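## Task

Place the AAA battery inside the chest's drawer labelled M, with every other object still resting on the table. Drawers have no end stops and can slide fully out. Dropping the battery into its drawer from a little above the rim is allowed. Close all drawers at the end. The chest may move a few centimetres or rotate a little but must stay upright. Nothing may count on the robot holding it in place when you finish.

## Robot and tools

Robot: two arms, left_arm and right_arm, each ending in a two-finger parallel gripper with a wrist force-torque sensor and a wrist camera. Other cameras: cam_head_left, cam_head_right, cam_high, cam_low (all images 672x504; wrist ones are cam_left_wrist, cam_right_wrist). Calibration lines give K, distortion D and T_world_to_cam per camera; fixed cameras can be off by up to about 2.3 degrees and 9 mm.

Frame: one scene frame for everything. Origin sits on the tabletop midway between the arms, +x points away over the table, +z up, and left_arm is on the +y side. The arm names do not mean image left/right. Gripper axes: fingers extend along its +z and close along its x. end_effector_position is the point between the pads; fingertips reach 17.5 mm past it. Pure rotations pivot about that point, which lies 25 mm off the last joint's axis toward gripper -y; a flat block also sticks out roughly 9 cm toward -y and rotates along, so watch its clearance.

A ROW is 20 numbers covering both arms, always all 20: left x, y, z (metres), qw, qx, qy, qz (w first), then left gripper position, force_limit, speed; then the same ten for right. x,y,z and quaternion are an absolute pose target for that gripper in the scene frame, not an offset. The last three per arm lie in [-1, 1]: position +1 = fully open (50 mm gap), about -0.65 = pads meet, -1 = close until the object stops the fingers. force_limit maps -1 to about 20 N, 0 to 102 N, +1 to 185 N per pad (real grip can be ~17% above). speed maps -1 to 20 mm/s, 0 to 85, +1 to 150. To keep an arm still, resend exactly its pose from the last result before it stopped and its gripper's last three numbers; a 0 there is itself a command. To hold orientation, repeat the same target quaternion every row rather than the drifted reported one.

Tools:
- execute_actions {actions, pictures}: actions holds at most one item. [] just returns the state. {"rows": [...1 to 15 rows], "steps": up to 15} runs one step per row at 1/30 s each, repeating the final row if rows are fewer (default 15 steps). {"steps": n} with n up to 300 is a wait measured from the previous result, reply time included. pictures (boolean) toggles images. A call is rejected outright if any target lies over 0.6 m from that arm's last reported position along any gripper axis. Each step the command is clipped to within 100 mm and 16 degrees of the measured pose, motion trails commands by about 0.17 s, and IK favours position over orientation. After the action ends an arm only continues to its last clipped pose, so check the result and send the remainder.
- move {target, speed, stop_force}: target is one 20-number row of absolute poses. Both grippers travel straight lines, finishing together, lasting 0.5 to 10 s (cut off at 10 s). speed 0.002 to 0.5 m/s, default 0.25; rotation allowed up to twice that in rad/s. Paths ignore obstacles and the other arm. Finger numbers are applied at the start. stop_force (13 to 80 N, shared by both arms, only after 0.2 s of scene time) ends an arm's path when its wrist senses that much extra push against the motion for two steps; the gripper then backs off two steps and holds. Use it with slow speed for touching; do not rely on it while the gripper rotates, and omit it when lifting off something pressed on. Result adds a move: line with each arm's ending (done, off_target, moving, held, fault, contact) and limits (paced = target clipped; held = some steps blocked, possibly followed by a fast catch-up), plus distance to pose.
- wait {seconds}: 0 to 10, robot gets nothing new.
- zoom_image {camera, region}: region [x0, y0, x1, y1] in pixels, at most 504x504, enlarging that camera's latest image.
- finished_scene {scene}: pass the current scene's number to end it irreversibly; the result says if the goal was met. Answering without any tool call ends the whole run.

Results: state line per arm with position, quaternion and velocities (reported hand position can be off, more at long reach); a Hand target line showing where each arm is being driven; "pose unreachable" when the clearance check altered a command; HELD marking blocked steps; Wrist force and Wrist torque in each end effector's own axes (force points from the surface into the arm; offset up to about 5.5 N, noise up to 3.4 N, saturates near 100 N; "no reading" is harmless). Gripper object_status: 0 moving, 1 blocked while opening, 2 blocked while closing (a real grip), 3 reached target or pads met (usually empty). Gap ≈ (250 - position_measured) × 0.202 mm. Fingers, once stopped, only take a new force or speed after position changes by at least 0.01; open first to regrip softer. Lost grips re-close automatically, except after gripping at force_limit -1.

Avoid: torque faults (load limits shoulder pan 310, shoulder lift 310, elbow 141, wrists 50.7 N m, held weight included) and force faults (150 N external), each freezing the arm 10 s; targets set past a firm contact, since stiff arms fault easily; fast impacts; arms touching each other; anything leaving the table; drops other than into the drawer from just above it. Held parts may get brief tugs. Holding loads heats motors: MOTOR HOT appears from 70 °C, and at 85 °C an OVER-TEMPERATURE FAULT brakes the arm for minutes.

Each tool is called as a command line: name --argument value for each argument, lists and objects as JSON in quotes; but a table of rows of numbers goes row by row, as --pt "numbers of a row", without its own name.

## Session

execute_actions --actions '[]'

Scene clock: 0.00 s of 7200.00 s.
left_arm: end_effector_position=(+0.6642, +0.7820, +0.1731) position_measured=3 object_status=3 end_effector_quat_wxyz=(-0.013, +0.984, +0.148, -0.096) end_effector_velocity=(-0.000, +0.000, -0.001) end_effector_angular_velocity=(+0.000, +0.001, +0.000) | right_arm: end_effector_position=(+0.0815, -0.7502, +0.3241) position_measured=3 object_status=3 end_effector_quat_wxyz=(-0.298, +0.942, +0.027, -0.150) end_effector_velocity=(-0.000, -0.000, -0.000) end_effector_angular_velocity=(-0.000, -0.001, +0.001)
Joint positions: left_arm=[-0.158 -1.328  1.854 -1.905 -1.593  1.169] | right_arm=[ 2.462 -1.044 -2.273 -1.996  1.911  0.891]
Joint velocities: left_arm=[ 0.     0.001 -0.     0.    -0.    -0.   ] | right_arm=[ 0.     0.    -0.001  0.001 -0.001 -0.001]
Wrist force (N, on the end effector, along its own x y z axes, offset not removed): no reading
Wrist torque (N m, same axes, about the end effector's origin, offset not removed): no reading
Hand target (left_arm): +0.664, +0.782, +0.173; -0.013, +0.984, +0.148, -0.096
Hand target (right_arm): +0.082, -0.750, +0.324; -0.298, +0.942, +0.027, -0.150
camera_calibration (this result's frames):
cam_left_wrist: T_world_to_cam=[[0.940057, 0.265743, -0.213715, -0.787839], [0.315455, -0.915703, 0.248949, 0.459932], [-0.129543, -0.301444, -0.944643, 0.637778], [0, 0, 0, 1]] pos_world=[0.678145, 0.822778, 0.319601]
cam_right_wrist: T_world_to_cam=[[0.941823, 0.162391, -0.294276, 0.147584], [0.0490363, -0.932557, -0.357677, -0.584469], [-0.332513, 0.322438, -0.886267, 0.710469], [0, 0, 0, 1]] pos_world=[0.125902, -0.7981, 0.464045]

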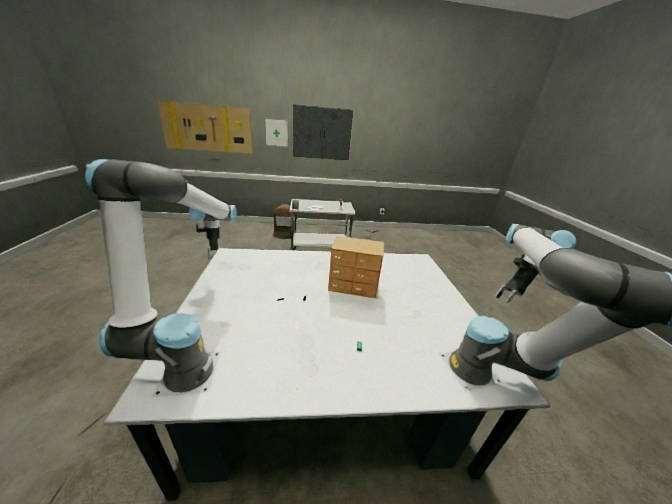

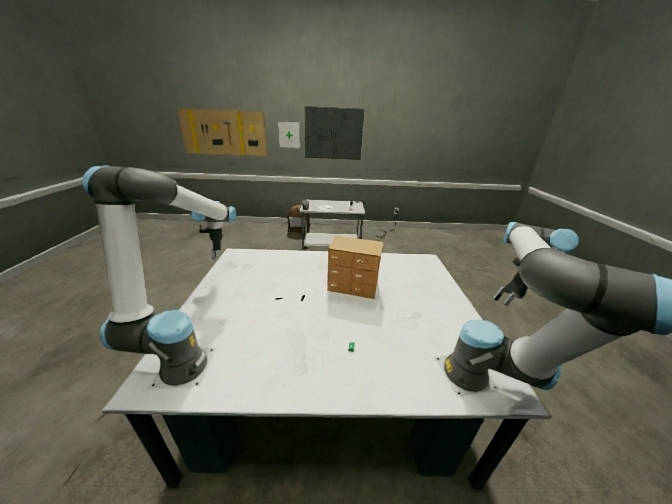

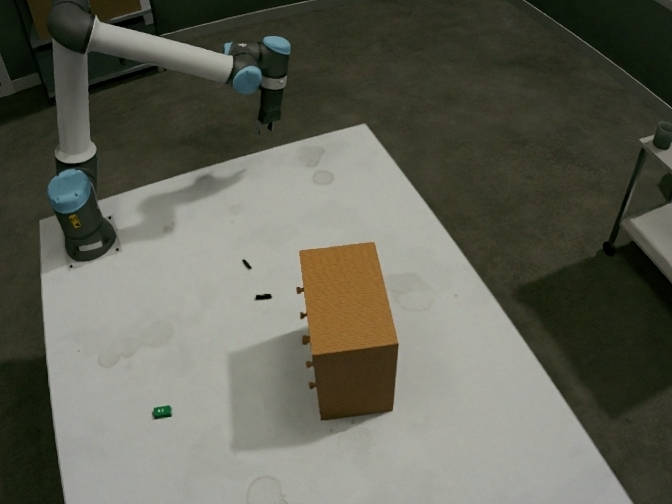

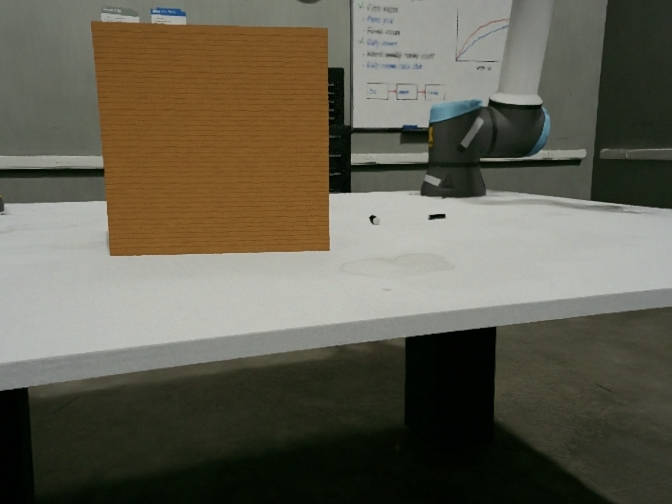

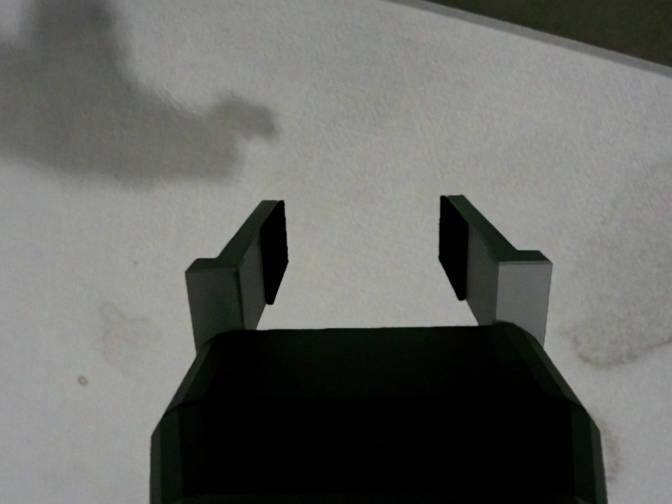

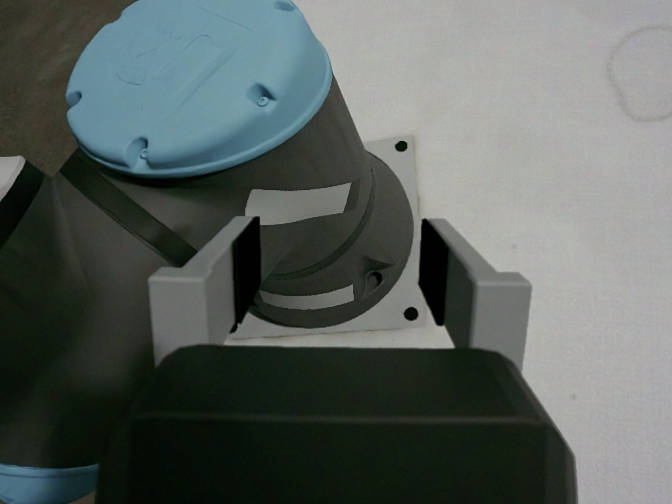

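zoom_image --camera "cam_head_left" --region '[320, 230, 395, 305]'

zoom_image --camera "cam_high" --region '[220, 230, 420, 430]'

zoom_image --camera "cam_high" --region '[230, 250, 290, 310]'

zoom_image --camera "cam_low" --region '[350, 195, 460, 240]'

Region (320, 230, 395, 305) of cam_head_left's 672x504 image, scaled by 6.720, with more detail than that image has.

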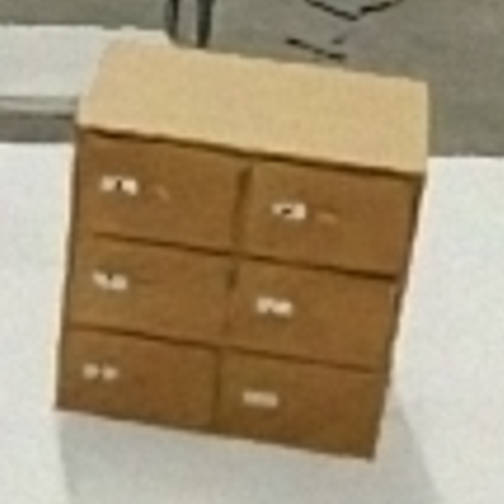

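Region (220, 230, 420, 430) of cam_high's 672x504 image, scaled by 2.520, with more detail than that image has.

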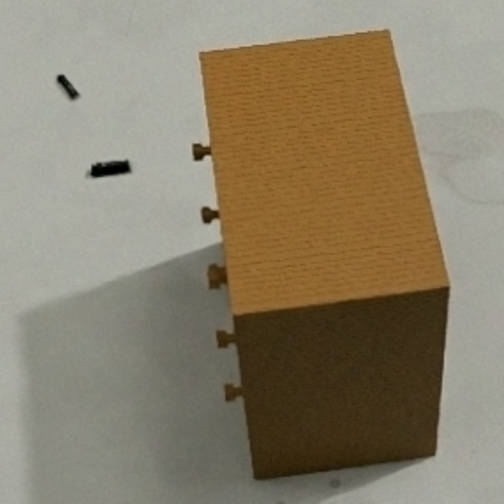

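Region (230, 250, 290, 310) of cam_high's 672x504 image, scaled by 8.400, with more detail than that image has.

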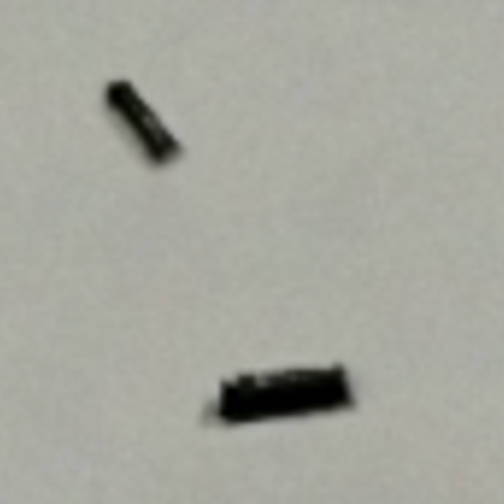

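Region (350, 195, 460, 240) of cam_low's 672x504 image, scaled by 4.582, with more detail than that image has; it fills the top 206 rows of this view, and the rest is white.

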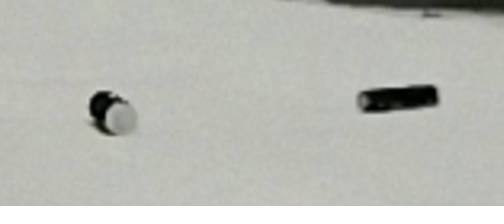

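move --target '[0.45, 0.325, 0.11, 0.0, 0.9936, 0.1132, 0.0, 1, 0, 0, 0.36, -0.50, 0.36, 0.0, 0.9063, -0.4226, 0.0, -0.6, 0, 0]' --speed 0.3

move --target '[0.45, 0.325, 0.11, 0.0, 0.9936, 0.1132, 0.0, 1, 0, 0, 0.273, 0.0, 0.285, -0.3044, 0.5272, -0.6870, 0.3967, -0.6, 0, 0]' --speed 0.3

Scene clock: 104.40 s of 7200.00 s.
left_arm: end_effector_position=(+0.4494, +0.3253, +0.1102) position_measured=3 object_status=3 end_effector_quat_wxyz=(+0.000, +0.994, +0.113, +0.000) end_effector_velocity=(-0.001, -0.003, -0.001) end_effector_angular_velocity=(+0.001, -0.001, -0.001) | right_arm: end_effector_position=(+0.3596, -0.5006, +0.3591) position_measured=242 object_status=3 end_effector_quat_wxyz=(+0.001, +0.906, -0.422, +0.001) end_effector_velocity=(+0.002, +0.001, -0.000) end_effector_angular_velocity=(-0.009, +0.001, -0.008)
Joint positions: left_arm=[-0.969 -1.493  2.225 -2.303 -1.571  0.428] | right_arm=[ 3.662 -1.009 -2.203 -1.502  1.567  3.127]
Joint velocities: left_arm=[-0.005  0.003 -0.    -0.002  0.001 -0.004] | right_arm=[ 0.004 -0.006  0.004 -0.005 -0.006  0.011]
Wrist force (N, on the end effector, along its own x y z axes, offset not removed): left_arm=[-0.5 -1.4 -1.1] | right_arm=[-5.6 -5.1 -2.0]
Wrist torque (N m, same axes, about the end effector's origin, offset not removed): left_arm=[-0.25 0.05 -0.05] | right_arm=[-0.83 0.81 0.06]
Hand target (left_arm): +0.449, +0.325, +0.110; +0.000, +0.994, +0.113, +0.000
Hand target (right_arm): +0.360, -0.500, +0.359; +0.002, +0.906, -0.423, +0.001
Off the commanded pose (left_arm): 0.001 m, 0 deg.
Off the commanded pose (right_arm): 0.001 m, 0 deg.
After step 90, 98.80 s passed at rest.
move: done
camera_calibration (this result's frames):
cam_left_wrist: T_world_to_cam=[[0.980192, 0.196031, -0.0282072, -0.493859], [0.195273, -0.932834, 0.302802, 0.178794], [0.0330458, -0.302312, -0.952636, 0.340911], [0, 0, 0, 1]] pos_world=[0.437897, 0.366658, 0.256695]
cam_right_wrist: T_world_to_cam=[[0.644016, -0.764277, -0.0335276, -0.594978], [-0.734039, -0.629692, 0.254313, -0.139416], [-0.215478, -0.139171, -0.966541, 0.509161], [0, 0, 0, 1]] pos_world=[0.390551, -0.471657, 0.507632]

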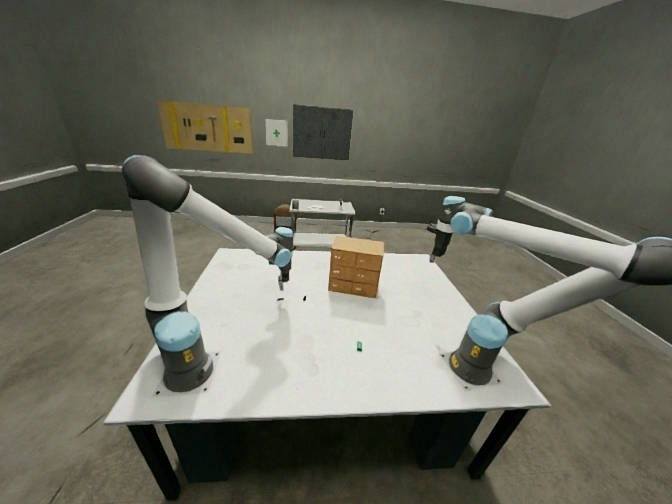

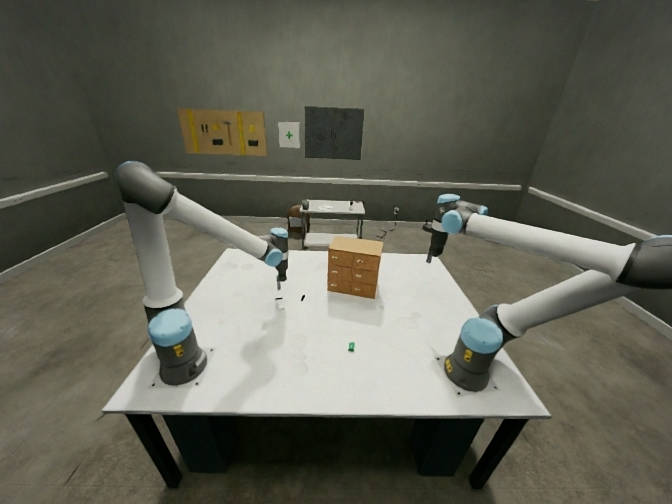

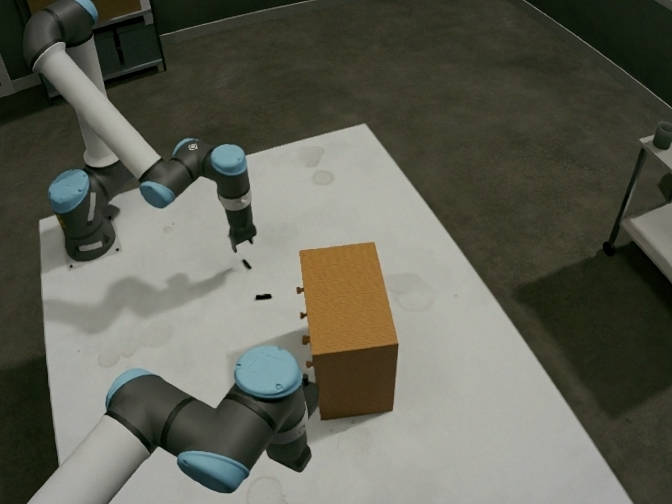

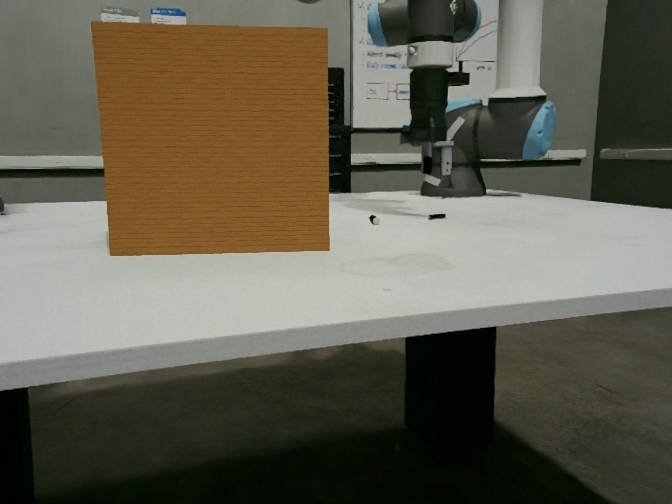

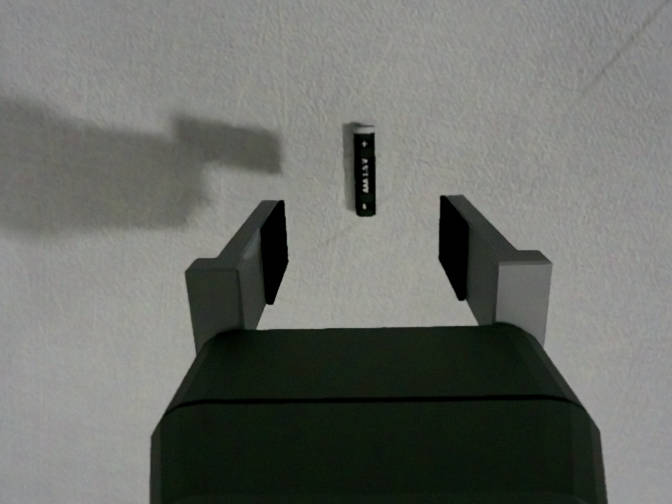

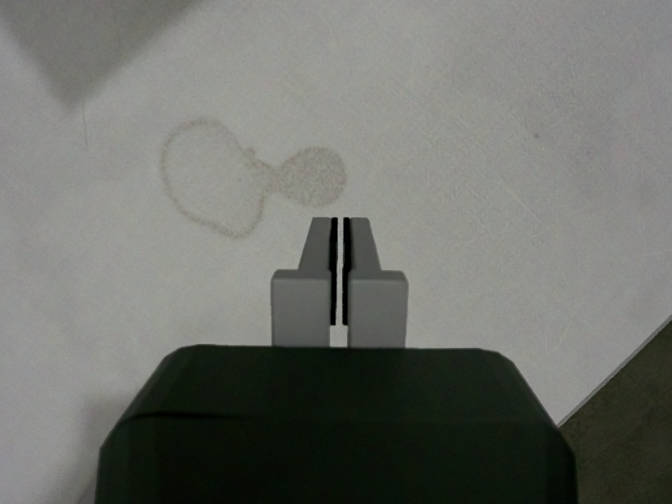

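Scene clock: 107.43 s of 7200.00 s.
left_arm: end_effector_position=(+0.4500, +0.3250, +0.1100) position_measured=3 object_status=3 end_effector_quat_wxyz=(-0.000, +0.994, +0.113, -0.000) end_effector_velocity=(-0.000, +0.001, -0.000) end_effector_angular_velocity=(+0.000, +0.000, +0.000) | right_arm: end_effector_position=(+0.2730, -0.0008, +0.2855) position_measured=242 object_status=3 end_effector_quat_wxyz=(+0.306, -0.527, +0.686, -0.397) end_effector_velocity=(-0.001, +0.002, -0.001) end_effector_angular_velocity=(-0.002, -0.006, -0.012)
Joint positions: left_arm=[-0.969 -1.492  2.223 -2.303 -1.571  0.429] | right_arm=[ 4.716 -1.701 -2.004 -1.634  0.661  5.455]
Joint velocities: left_arm=[ 0.    -0.     0.001 -0.     0.    -0.   ] | right_arm=[-0.001 -0.012  0.012 -0.02   0.002  0.021]
Wrist force (N, on the end effector, along its own x y z axes, offset not removed): left_arm=[0.0 0.3 0.5] | right_arm=[-2.3 -3.3 -1.0]
Wrist torque (N m, same axes, about the end effector's origin, offset not removed): left_arm=[0.06 0.04 0.04] | right_arm=[-0.50 0.19 0.01]
Hand target (left_arm): +0.450, +0.325, +0.110; -0.000, +0.994, +0.113, -0.000
Hand target (right_arm): +0.273, -0.000, +0.285; +0.306, -0.527, +0.686, -0.398
Off the commanded pose (left_arm): 0.000 m, 0 deg.
Off the commanded pose (right_arm): 0.001 m, 0 deg.
move: done
camera_calibration (this result's frames):
cam_left_wrist: T_world_to_cam=[[0.980212, 0.195863, -0.02868, -0.494266], [0.195268, -0.932941, 0.302476, 0.178564], [0.0324873, -0.302091, -0.952725, 0.340844], [0, 0, 0, 1]] pos_world=[0.438544, 0.366364, 0.256544]
cam_right_wrist: T_world_to_cam=[[-0.225156, -0.97417, -0.0172369, 0.0727974], [-0.679457, 0.16967, -0.713828, 0.39255], [0.698315, -0.149011, -0.700109, 0.16336], [0, 0, 0, 1]] pos_world=[0.169035, 0.0286555, 0.395838]

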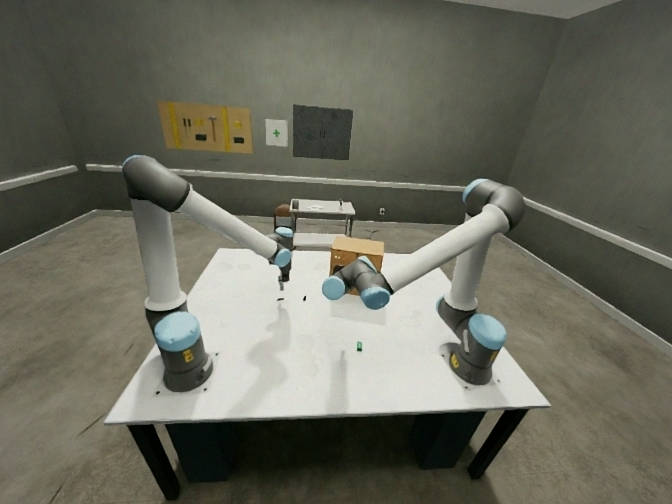

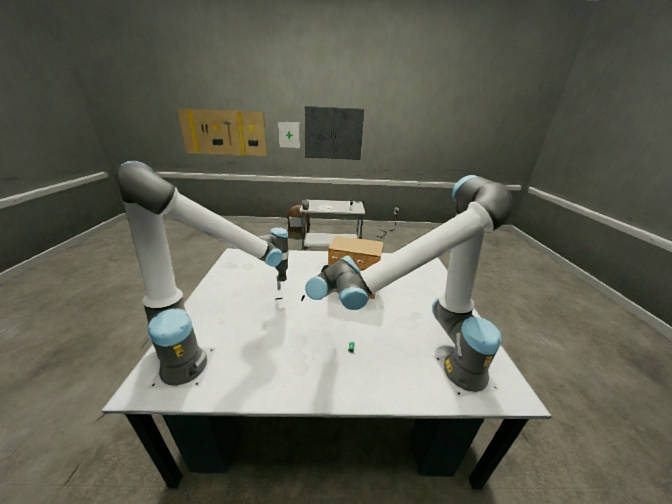

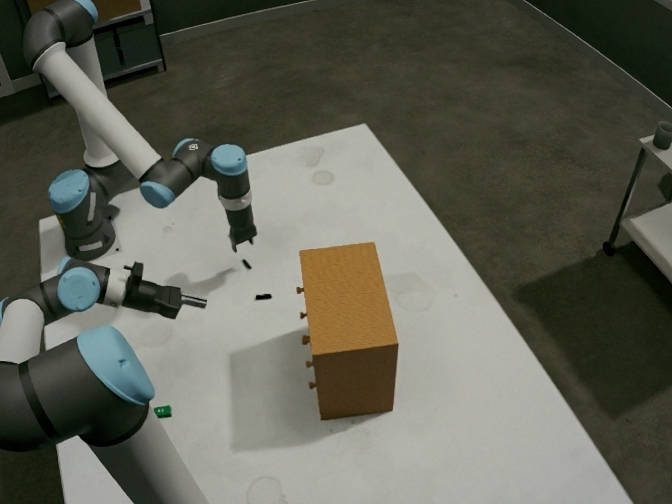

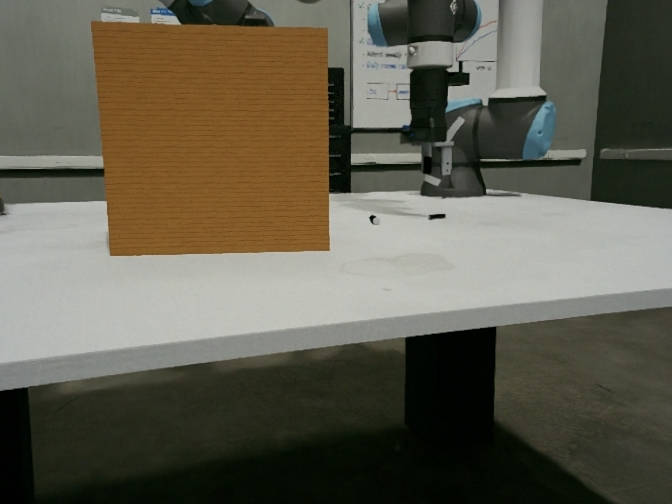

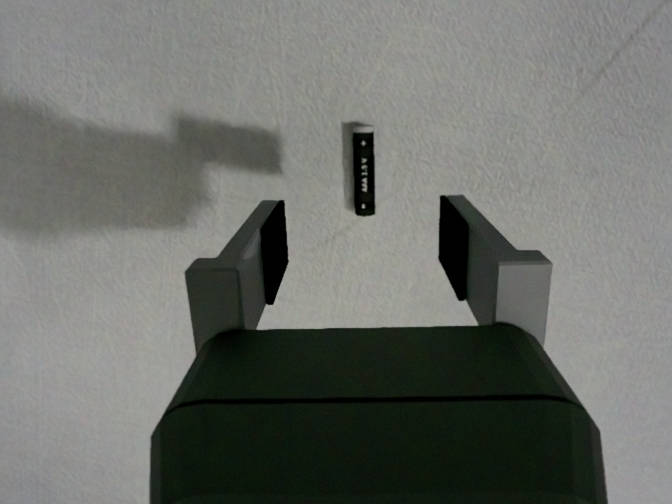

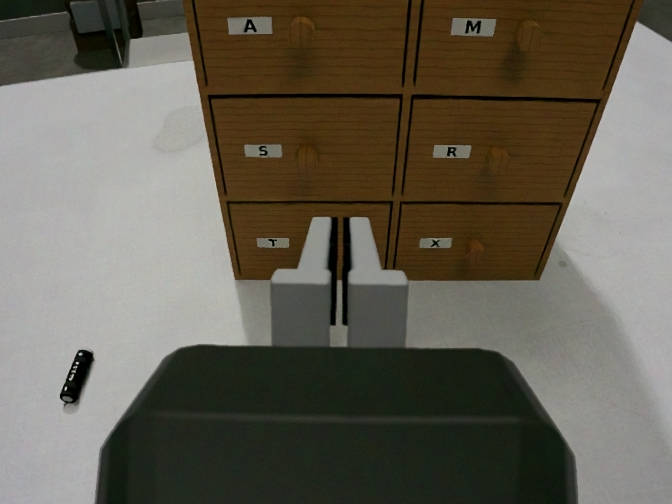

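zoom_image --camera "cam_right_wrist" --region '[170, 0, 672, 300]'

zoom_image --camera "cam_left_wrist" --region '[260, 100, 470, 310]'

zoom_image --camera "cam_right_wrist" --region '[400, 0, 660, 120]'

Region (170, 0, 672, 300) of cam_right_wrist's 672x504 image, scaled by 1.004, with more detail than that image has; it fills the top 301 rows of this view, and the rest is white.

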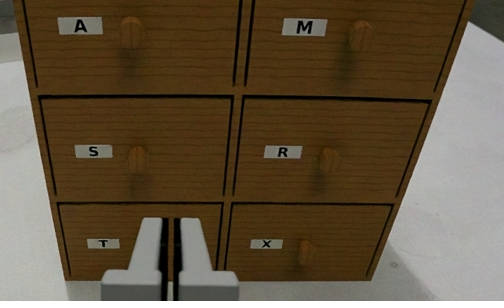

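Region (260, 100, 470, 310) of cam_left_wrist's 672x504 image, scaled by 2.400, with more detail than that image has.

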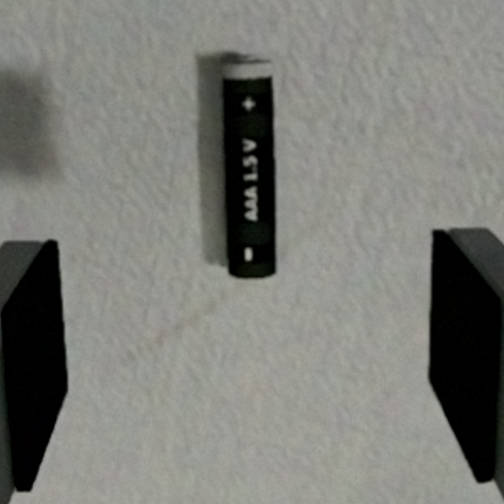

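Region (400, 0, 660, 120) of cam_right_wrist's 672x504 image, scaled by 1.938, with more detail than that image has; it fills the top 233 rows of this view, and the rest is white.

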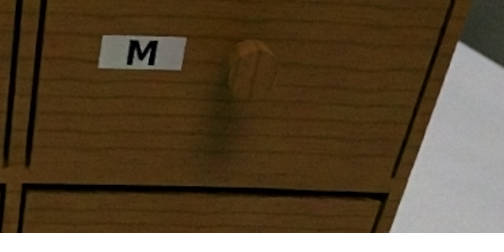

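move --target '[0.451, 0.3303, 0.03, 0.0, 0.9936, 0.1132, 0.0, 0.25, -0.6, 0, 0.4109, -0.168, 0.256, 0.3061, -0.5302, 0.6848, -0.3953, 1, 0, 0]' --speed 0.2

Scene clock: 157.07 s of 7200.00 s.
left_arm: end_effector_position=(+0.4510, +0.3303, +0.0301) position_measured=116 object_status=3 end_effector_quat_wxyz=(-0.000, +0.994, +0.113, -0.000) end_effector_velocity=(-0.000, +0.000, -0.002) end_effector_angular_velocity=(+0.002, +0.001, +0.001) | right_arm: end_effector_position=(+0.4107, -0.1676, +0.2560) position_measured=3 object_status=3 end_effector_quat_wxyz=(+0.306, -0.530, +0.685, -0.395) end_effector_velocity=(+0.002, -0.001, -0.000) end_effector_angular_velocity=(+0.003, +0.001, +0.004)
Joint positions: left_arm=[-0.962 -1.372  2.283 -2.482 -1.571  0.436] | right_arm=[ 4.5   -1.522 -2.32  -1.209  0.559  5.106]
Joint velocities: left_arm=[-0.     0.004  0.001 -0.002  0.    -0.001] | right_arm=[-0.004  0.002 -0.005  0.018 -0.001 -0.014]
Wrist force (N, on the end effector, along its own x y z axes, offset not removed): left_arm=[2.1 -1.9 -0.6] | right_arm=[-1.3 -4.0 -0.4]
Wrist torque (N m, same axes, about the end effector's origin, offset not removed): left_arm=[-0.47 -0.46 -0.08] | right_arm=[-0.55 -0.15 -0.03]
Hand target (left_arm): +0.451, +0.330, +0.030; -0.000, +0.994, +0.113, -0.000
Hand target (right_arm): +0.411, -0.168, +0.256; +0.306, -0.530, +0.685, -0.395
Off the commanded pose (left_arm): 0.000 m, 0 deg.
Off the commanded pose (right_arm): 0.000 m, 0 deg.
After step 90, 44.90 s passed at rest.
move: done
camera_calibration (this result's frames):
cam_left_wrist: T_world_to_cam=[[0.980211, 0.195865, -0.0286869, -0.498561], [0.195271, -0.932943, 0.302467, 0.207516], [0.0324794, -0.302084, -0.952728, 0.266283], [0, 0, 0, 1]] pos_world=[0.439525, 0.371691, 0.176626]
cam_right_wrist: T_world_to_cam=[[-0.219044, -0.975569, -0.0168699, -0.0620835], [-0.683354, 0.165728, -0.711029, 0.493654], [0.696454, -0.144218, -0.70296, 0.0240268], [0, 0, 0, 1]] pos_world=[0.307007, -0.138914, 0.366845]

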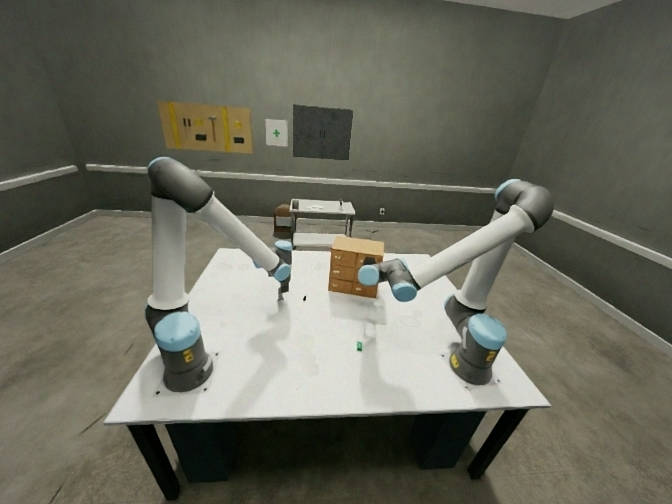

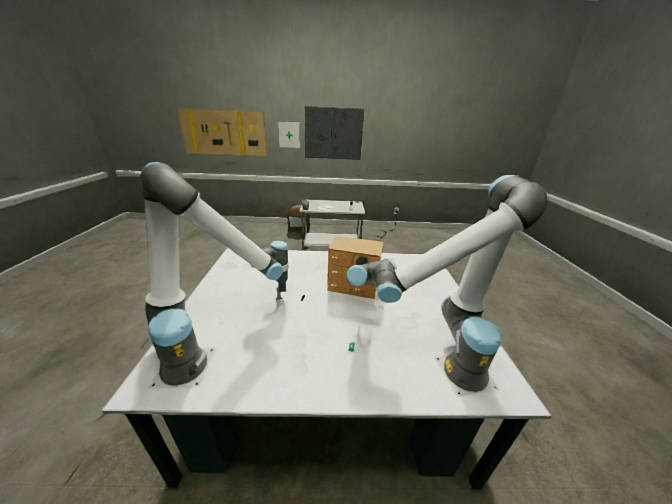

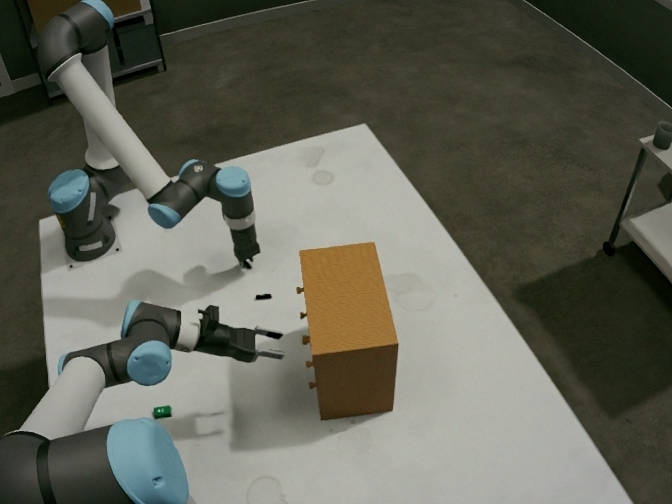

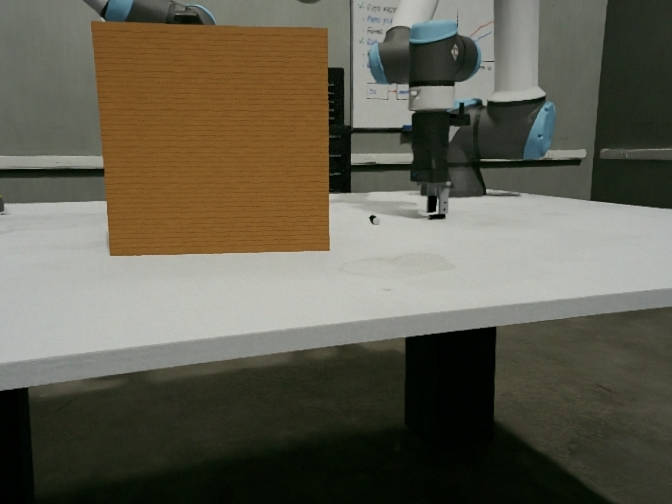

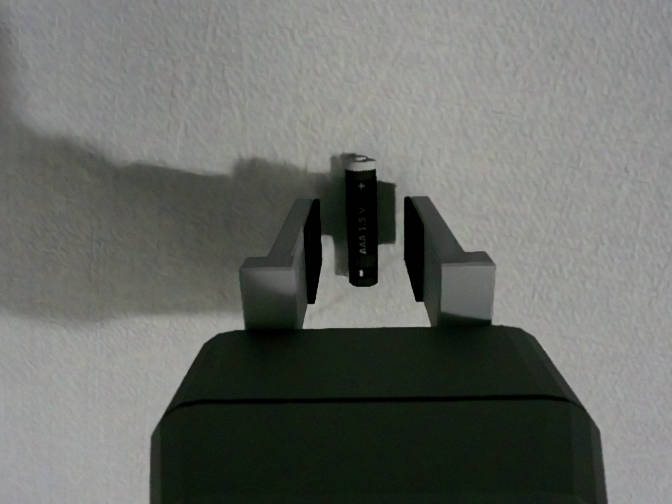

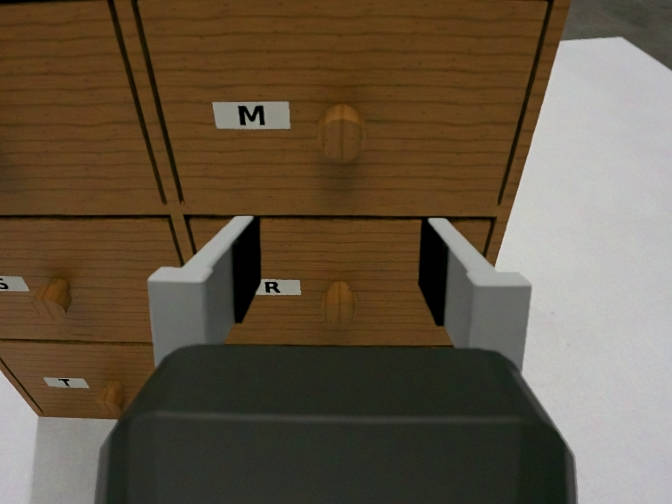

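zoom_image --camera "cam_right_wrist" --region '[200, 80, 480, 340]'

zoom_image --camera "cam_low" --region '[400, 170, 470, 230]'

zoom_image --camera "cam_right_wrist" --region '[100, 0, 600, 240]'

Region (200, 80, 480, 340) of cam_right_wrist's 672x504 image, scaled by 1.800, with more detail than that image has; it fills the top 468 rows of this view, and the rest is white.

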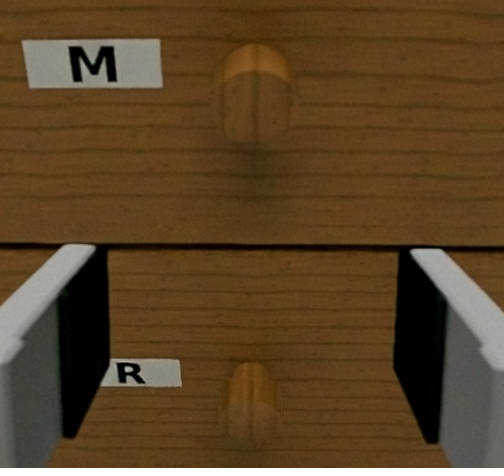

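Region (400, 170, 470, 230) of cam_low's 672x504 image, scaled by 7.200, with more detail than that image has; it fills the top 432 rows of this view, and the rest is white.

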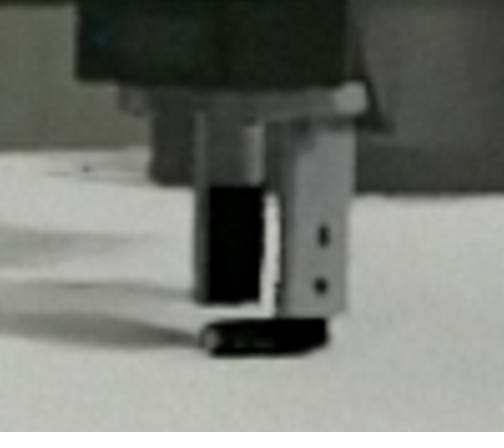

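Region (100, 0, 600, 240) of cam_right_wrist's 672x504 image, scaled by 1.008, with more detail than that image has; it fills the top 242 rows of this view, and the rest is white.

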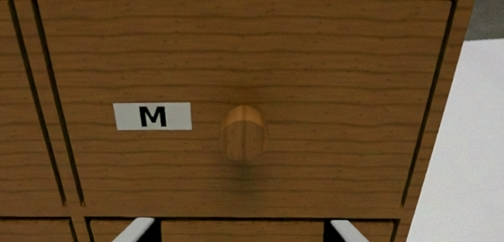

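move --target '[0.451, 0.3303, 0.0195, 0.0, 0.9936, 0.1132, 0.0, 0.25, -0.6, 0, 0.4496, -0.178, 0.261, 0.3061, -0.5302, 0.6848, -0.3953, 1, 0, 0]' --speed 0.035 --stop_force 15

execute_actions --actions '[{"rows": [[0.451, 0.3303, 0.0195, 0.0, 0.9936, 0.1132, 0.0, -1, -0.4, -0.3, 0.4496, -0.178, 0.261, 0.3061, -0.5302, 0.6848, -0.3953, 1, 0, 0]], "steps": 15}]' --pictures false

Scene clock: 188.40 s of 7200.00 s.
left_arm: end_effector_position=(+0.4510, +0.3303, +0.0196) position_measured=116 object_status=3 end_effector_quat_wxyz=(-0.000, +0.994, +0.113, -0.000) end_effector_velocity=(+0.000, -0.000, +0.001) end_effector_angular_velocity=(-0.001, -0.001, -0.000) | right_arm: end_effector_position=(+0.4492, -0.1779, +0.2609) position_measured=3 object_status=3 end_effector_quat_wxyz=(+0.306, -0.530, +0.685, -0.395) end_effector_velocity=(+0.002, +0.000, +0.000) end_effector_angular_velocity=(+0.001, -0.002, +0.002)
Joint positions: left_arm=[-0.962 -1.354  2.289 -2.506 -1.571  0.436] | right_arm=[ 4.425 -1.539 -2.325 -1.069  0.538  4.967]
Joint velocities: left_arm=[ 0.    -0.001 -0.    -0.     0.     0.   ] | right_arm=[-0.004 -0.002 -0.001  0.012 -0.002 -0.009]
Wrist force (N, on the end effector, along its own x y z axes, offset not removed): left_arm=[-0.5 -1.0 -1.8] | right_arm=[-2.1 -5.0 -0.8]
Wrist torque (N m, same axes, about the end effector's origin, offset not removed): left_arm=[-0.23 0.08 0.05] | right_arm=[-0.78 0.15 0.01]
Hand target (left_arm): +0.451, +0.330, +0.019; -0.000, +0.994, +0.113, -0.000
Hand target (right_arm): +0.450, -0.178, +0.261; +0.306, -0.530, +0.685, -0.395
Off the commanded pose (left_arm): 0.000 m, 0 deg.
Off the commanded pose (right_arm): 0.000 m, 0 deg.
After step 90, 26.80 s passed at rest.
move: done
camera_calibration (this result's frames):
cam_left_wrist: T_world_to_cam=[[0.980211, 0.195864, -0.0286834, -0.498882], [0.19527, -0.932941, 0.302476, 0.210676], [0.0324842, -0.302091, -0.952725, 0.256261], [0, 0, 0, 1]] pos_world=[0.439546, 0.371676, 0.166113]
cam_right_wrist: T_world_to_cam=[[-0.218755, -0.975629, -0.0171487, -0.06359], [-0.68313, 0.165673, -0.711256, 0.525114], [0.696763, -0.143876, -0.702724, -0.00103851], [0, 0, 0, 1]] pos_world=[0.345535, -0.149187, 0.371671]

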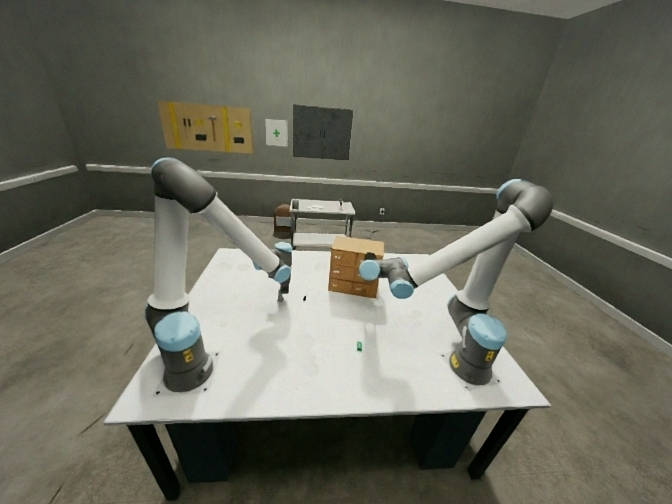

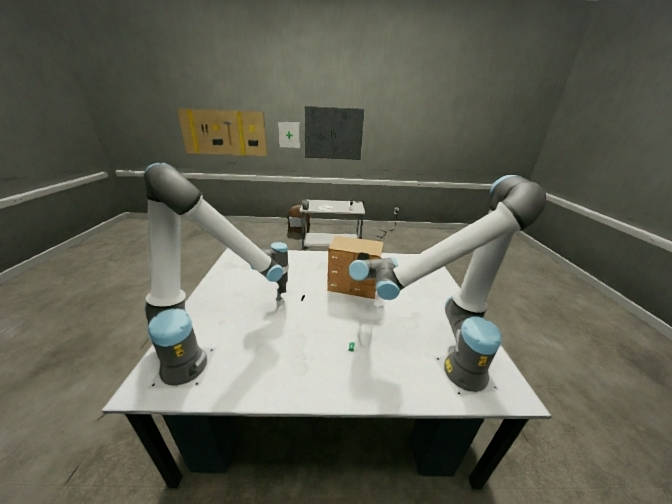

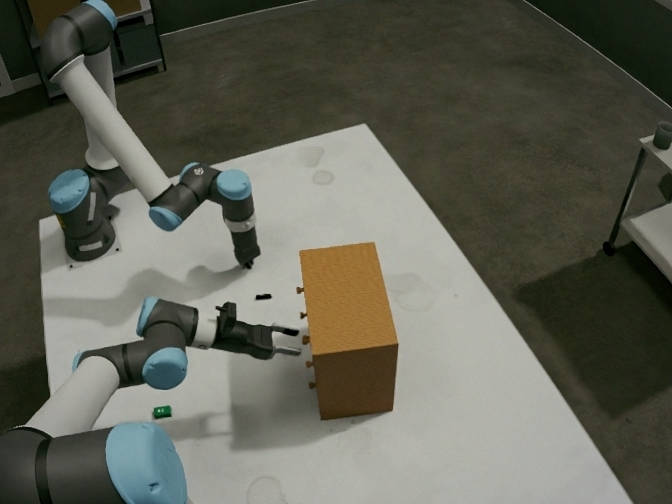

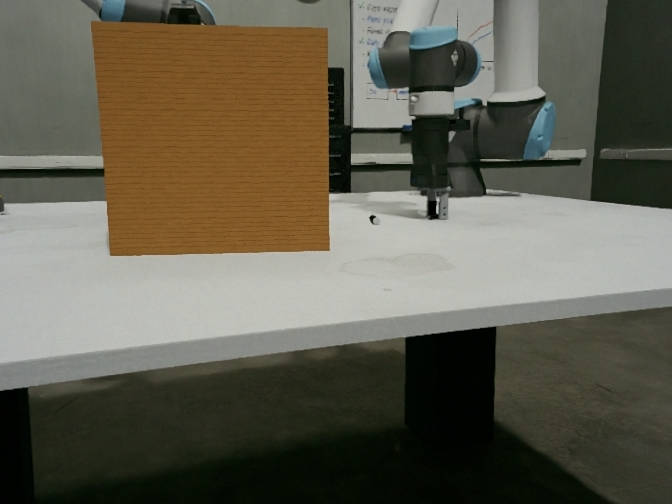

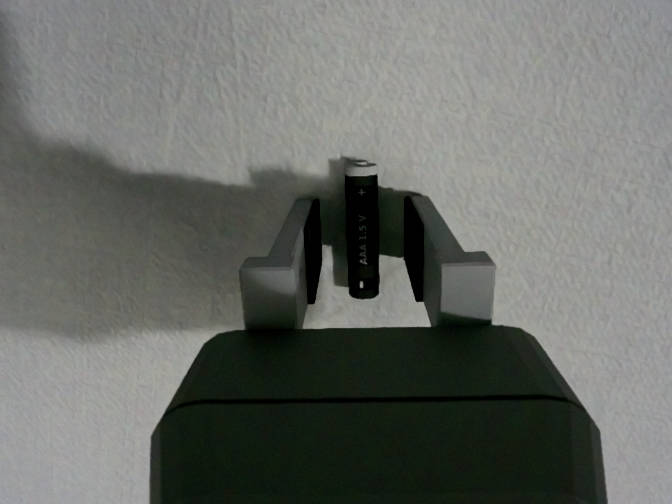

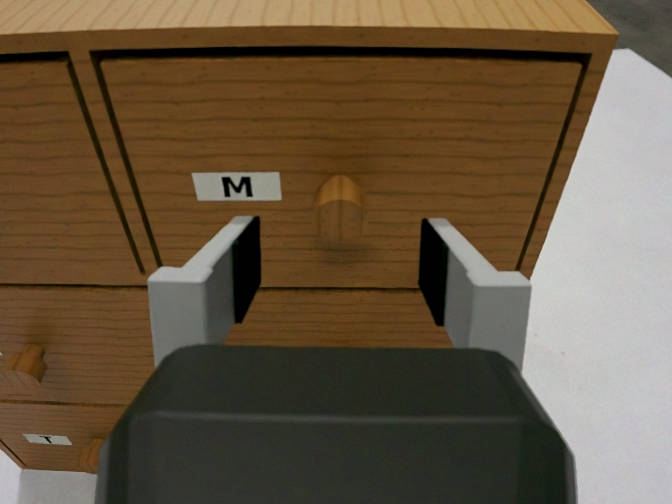

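Scene clock: 188.90 s of 7200.00 s.
left_arm: end_effector_position=(+0.4510, +0.3303, +0.0195) position_measured=207 object_status=0 end_effector_quat_wxyz=(+0.000, +0.994, +0.113, -0.000) end_effector_velocity=(-0.000, +0.001, -0.001) end_effector_angular_velocity=(+0.001, +0.001, -0.001) | right_arm: end_effector_position=(+0.4496, -0.1780, +0.2610) position_measured=3 object_status=3 end_effector_quat_wxyz=(+0.306, -0.530, +0.685, -0.395) end_effector_velocity=(-0.000, +0.001, +0.001) end_effector_angular_velocity=(+0.002, -0.001, +0.001)
Joint positions: left_arm=[-0.962 -1.354  2.289 -2.506 -1.571  0.436] | right_arm=[ 4.424 -1.539 -2.325 -1.067  0.538  4.966]
Joint velocities: left_arm=[ 0.     0.001  0.    -0.     0.     0.001] | right_arm=[ 0.001  0.001 -0.     0.001 -0.     0.001]
Wrist force (N, on the end effector, along its own x y z axes, offset not removed): left_arm=[-0.7 0.4 -1.0] | right_arm=[-4.4 -1.5 -2.2]
Wrist torque (N m, same axes, about the end effector's origin, offset not removed): left_arm=[0.00 0.10 0.02] | right_arm=[-0.20 0.67 0.11]
Hand target (left_arm): +0.451, +0.330, +0.019; +0.000, +0.994, +0.113, -0.000
Hand target (right_arm): +0.450, -0.178, +0.261; +0.306, -0.530, +0.685, -0.395
Off the commanded pose (left_arm): 0.000 m, 0 deg.
Off the commanded pose (right_arm): 0.000 m, 0 deg.
Steps of this call (steps 1 to 15: all 15 steps of this action). Readings (end_effector_position | what the end effector reports):
1: left_arm (+0.4510, +0.3303, +0.0195) | right_arm (+0.4493, -0.1779, +0.2609) | left_arm position_measured=118 object_status=0 | right_arm position_measured=3 object_status=3
2: left_arm (+0.4510, +0.3303, +0.0195) | right_arm (+0.4494, -0.1779, +0.2609) | left_arm position_measured=129 object_status=0 | right_arm position_measured=3 object_status=3
4: left_arm (+0.4510, +0.3303, +0.0195) | right_arm (+0.4495, -0.1779, +0.2609) | left_arm position_measured=150 object_status=0 | right_arm position_measured=3 object_status=3
8: left_arm (+0.4510, +0.3303, +0.0195) | right_arm (+0.4496, -0.1780, +0.2610) | left_arm position_measured=193 object_status=0 | right_arm position_measured=3 object_status=3
15: the state above

zoom_image --camera "cam_right_wrist" --region '[180, 150, 460, 340]'

Region (180, 150, 460, 340) of cam_right_wrist's 672x504 image, scaled by 1.800, with more detail than that image has; it fills the top 342 rows of this view, and the rest is white.

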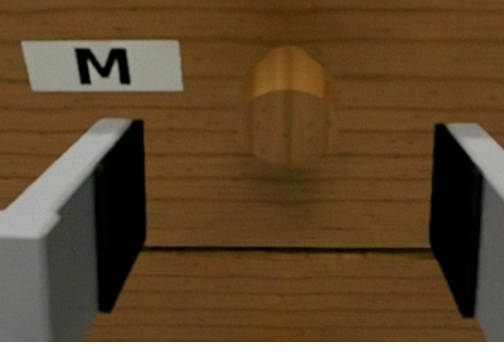

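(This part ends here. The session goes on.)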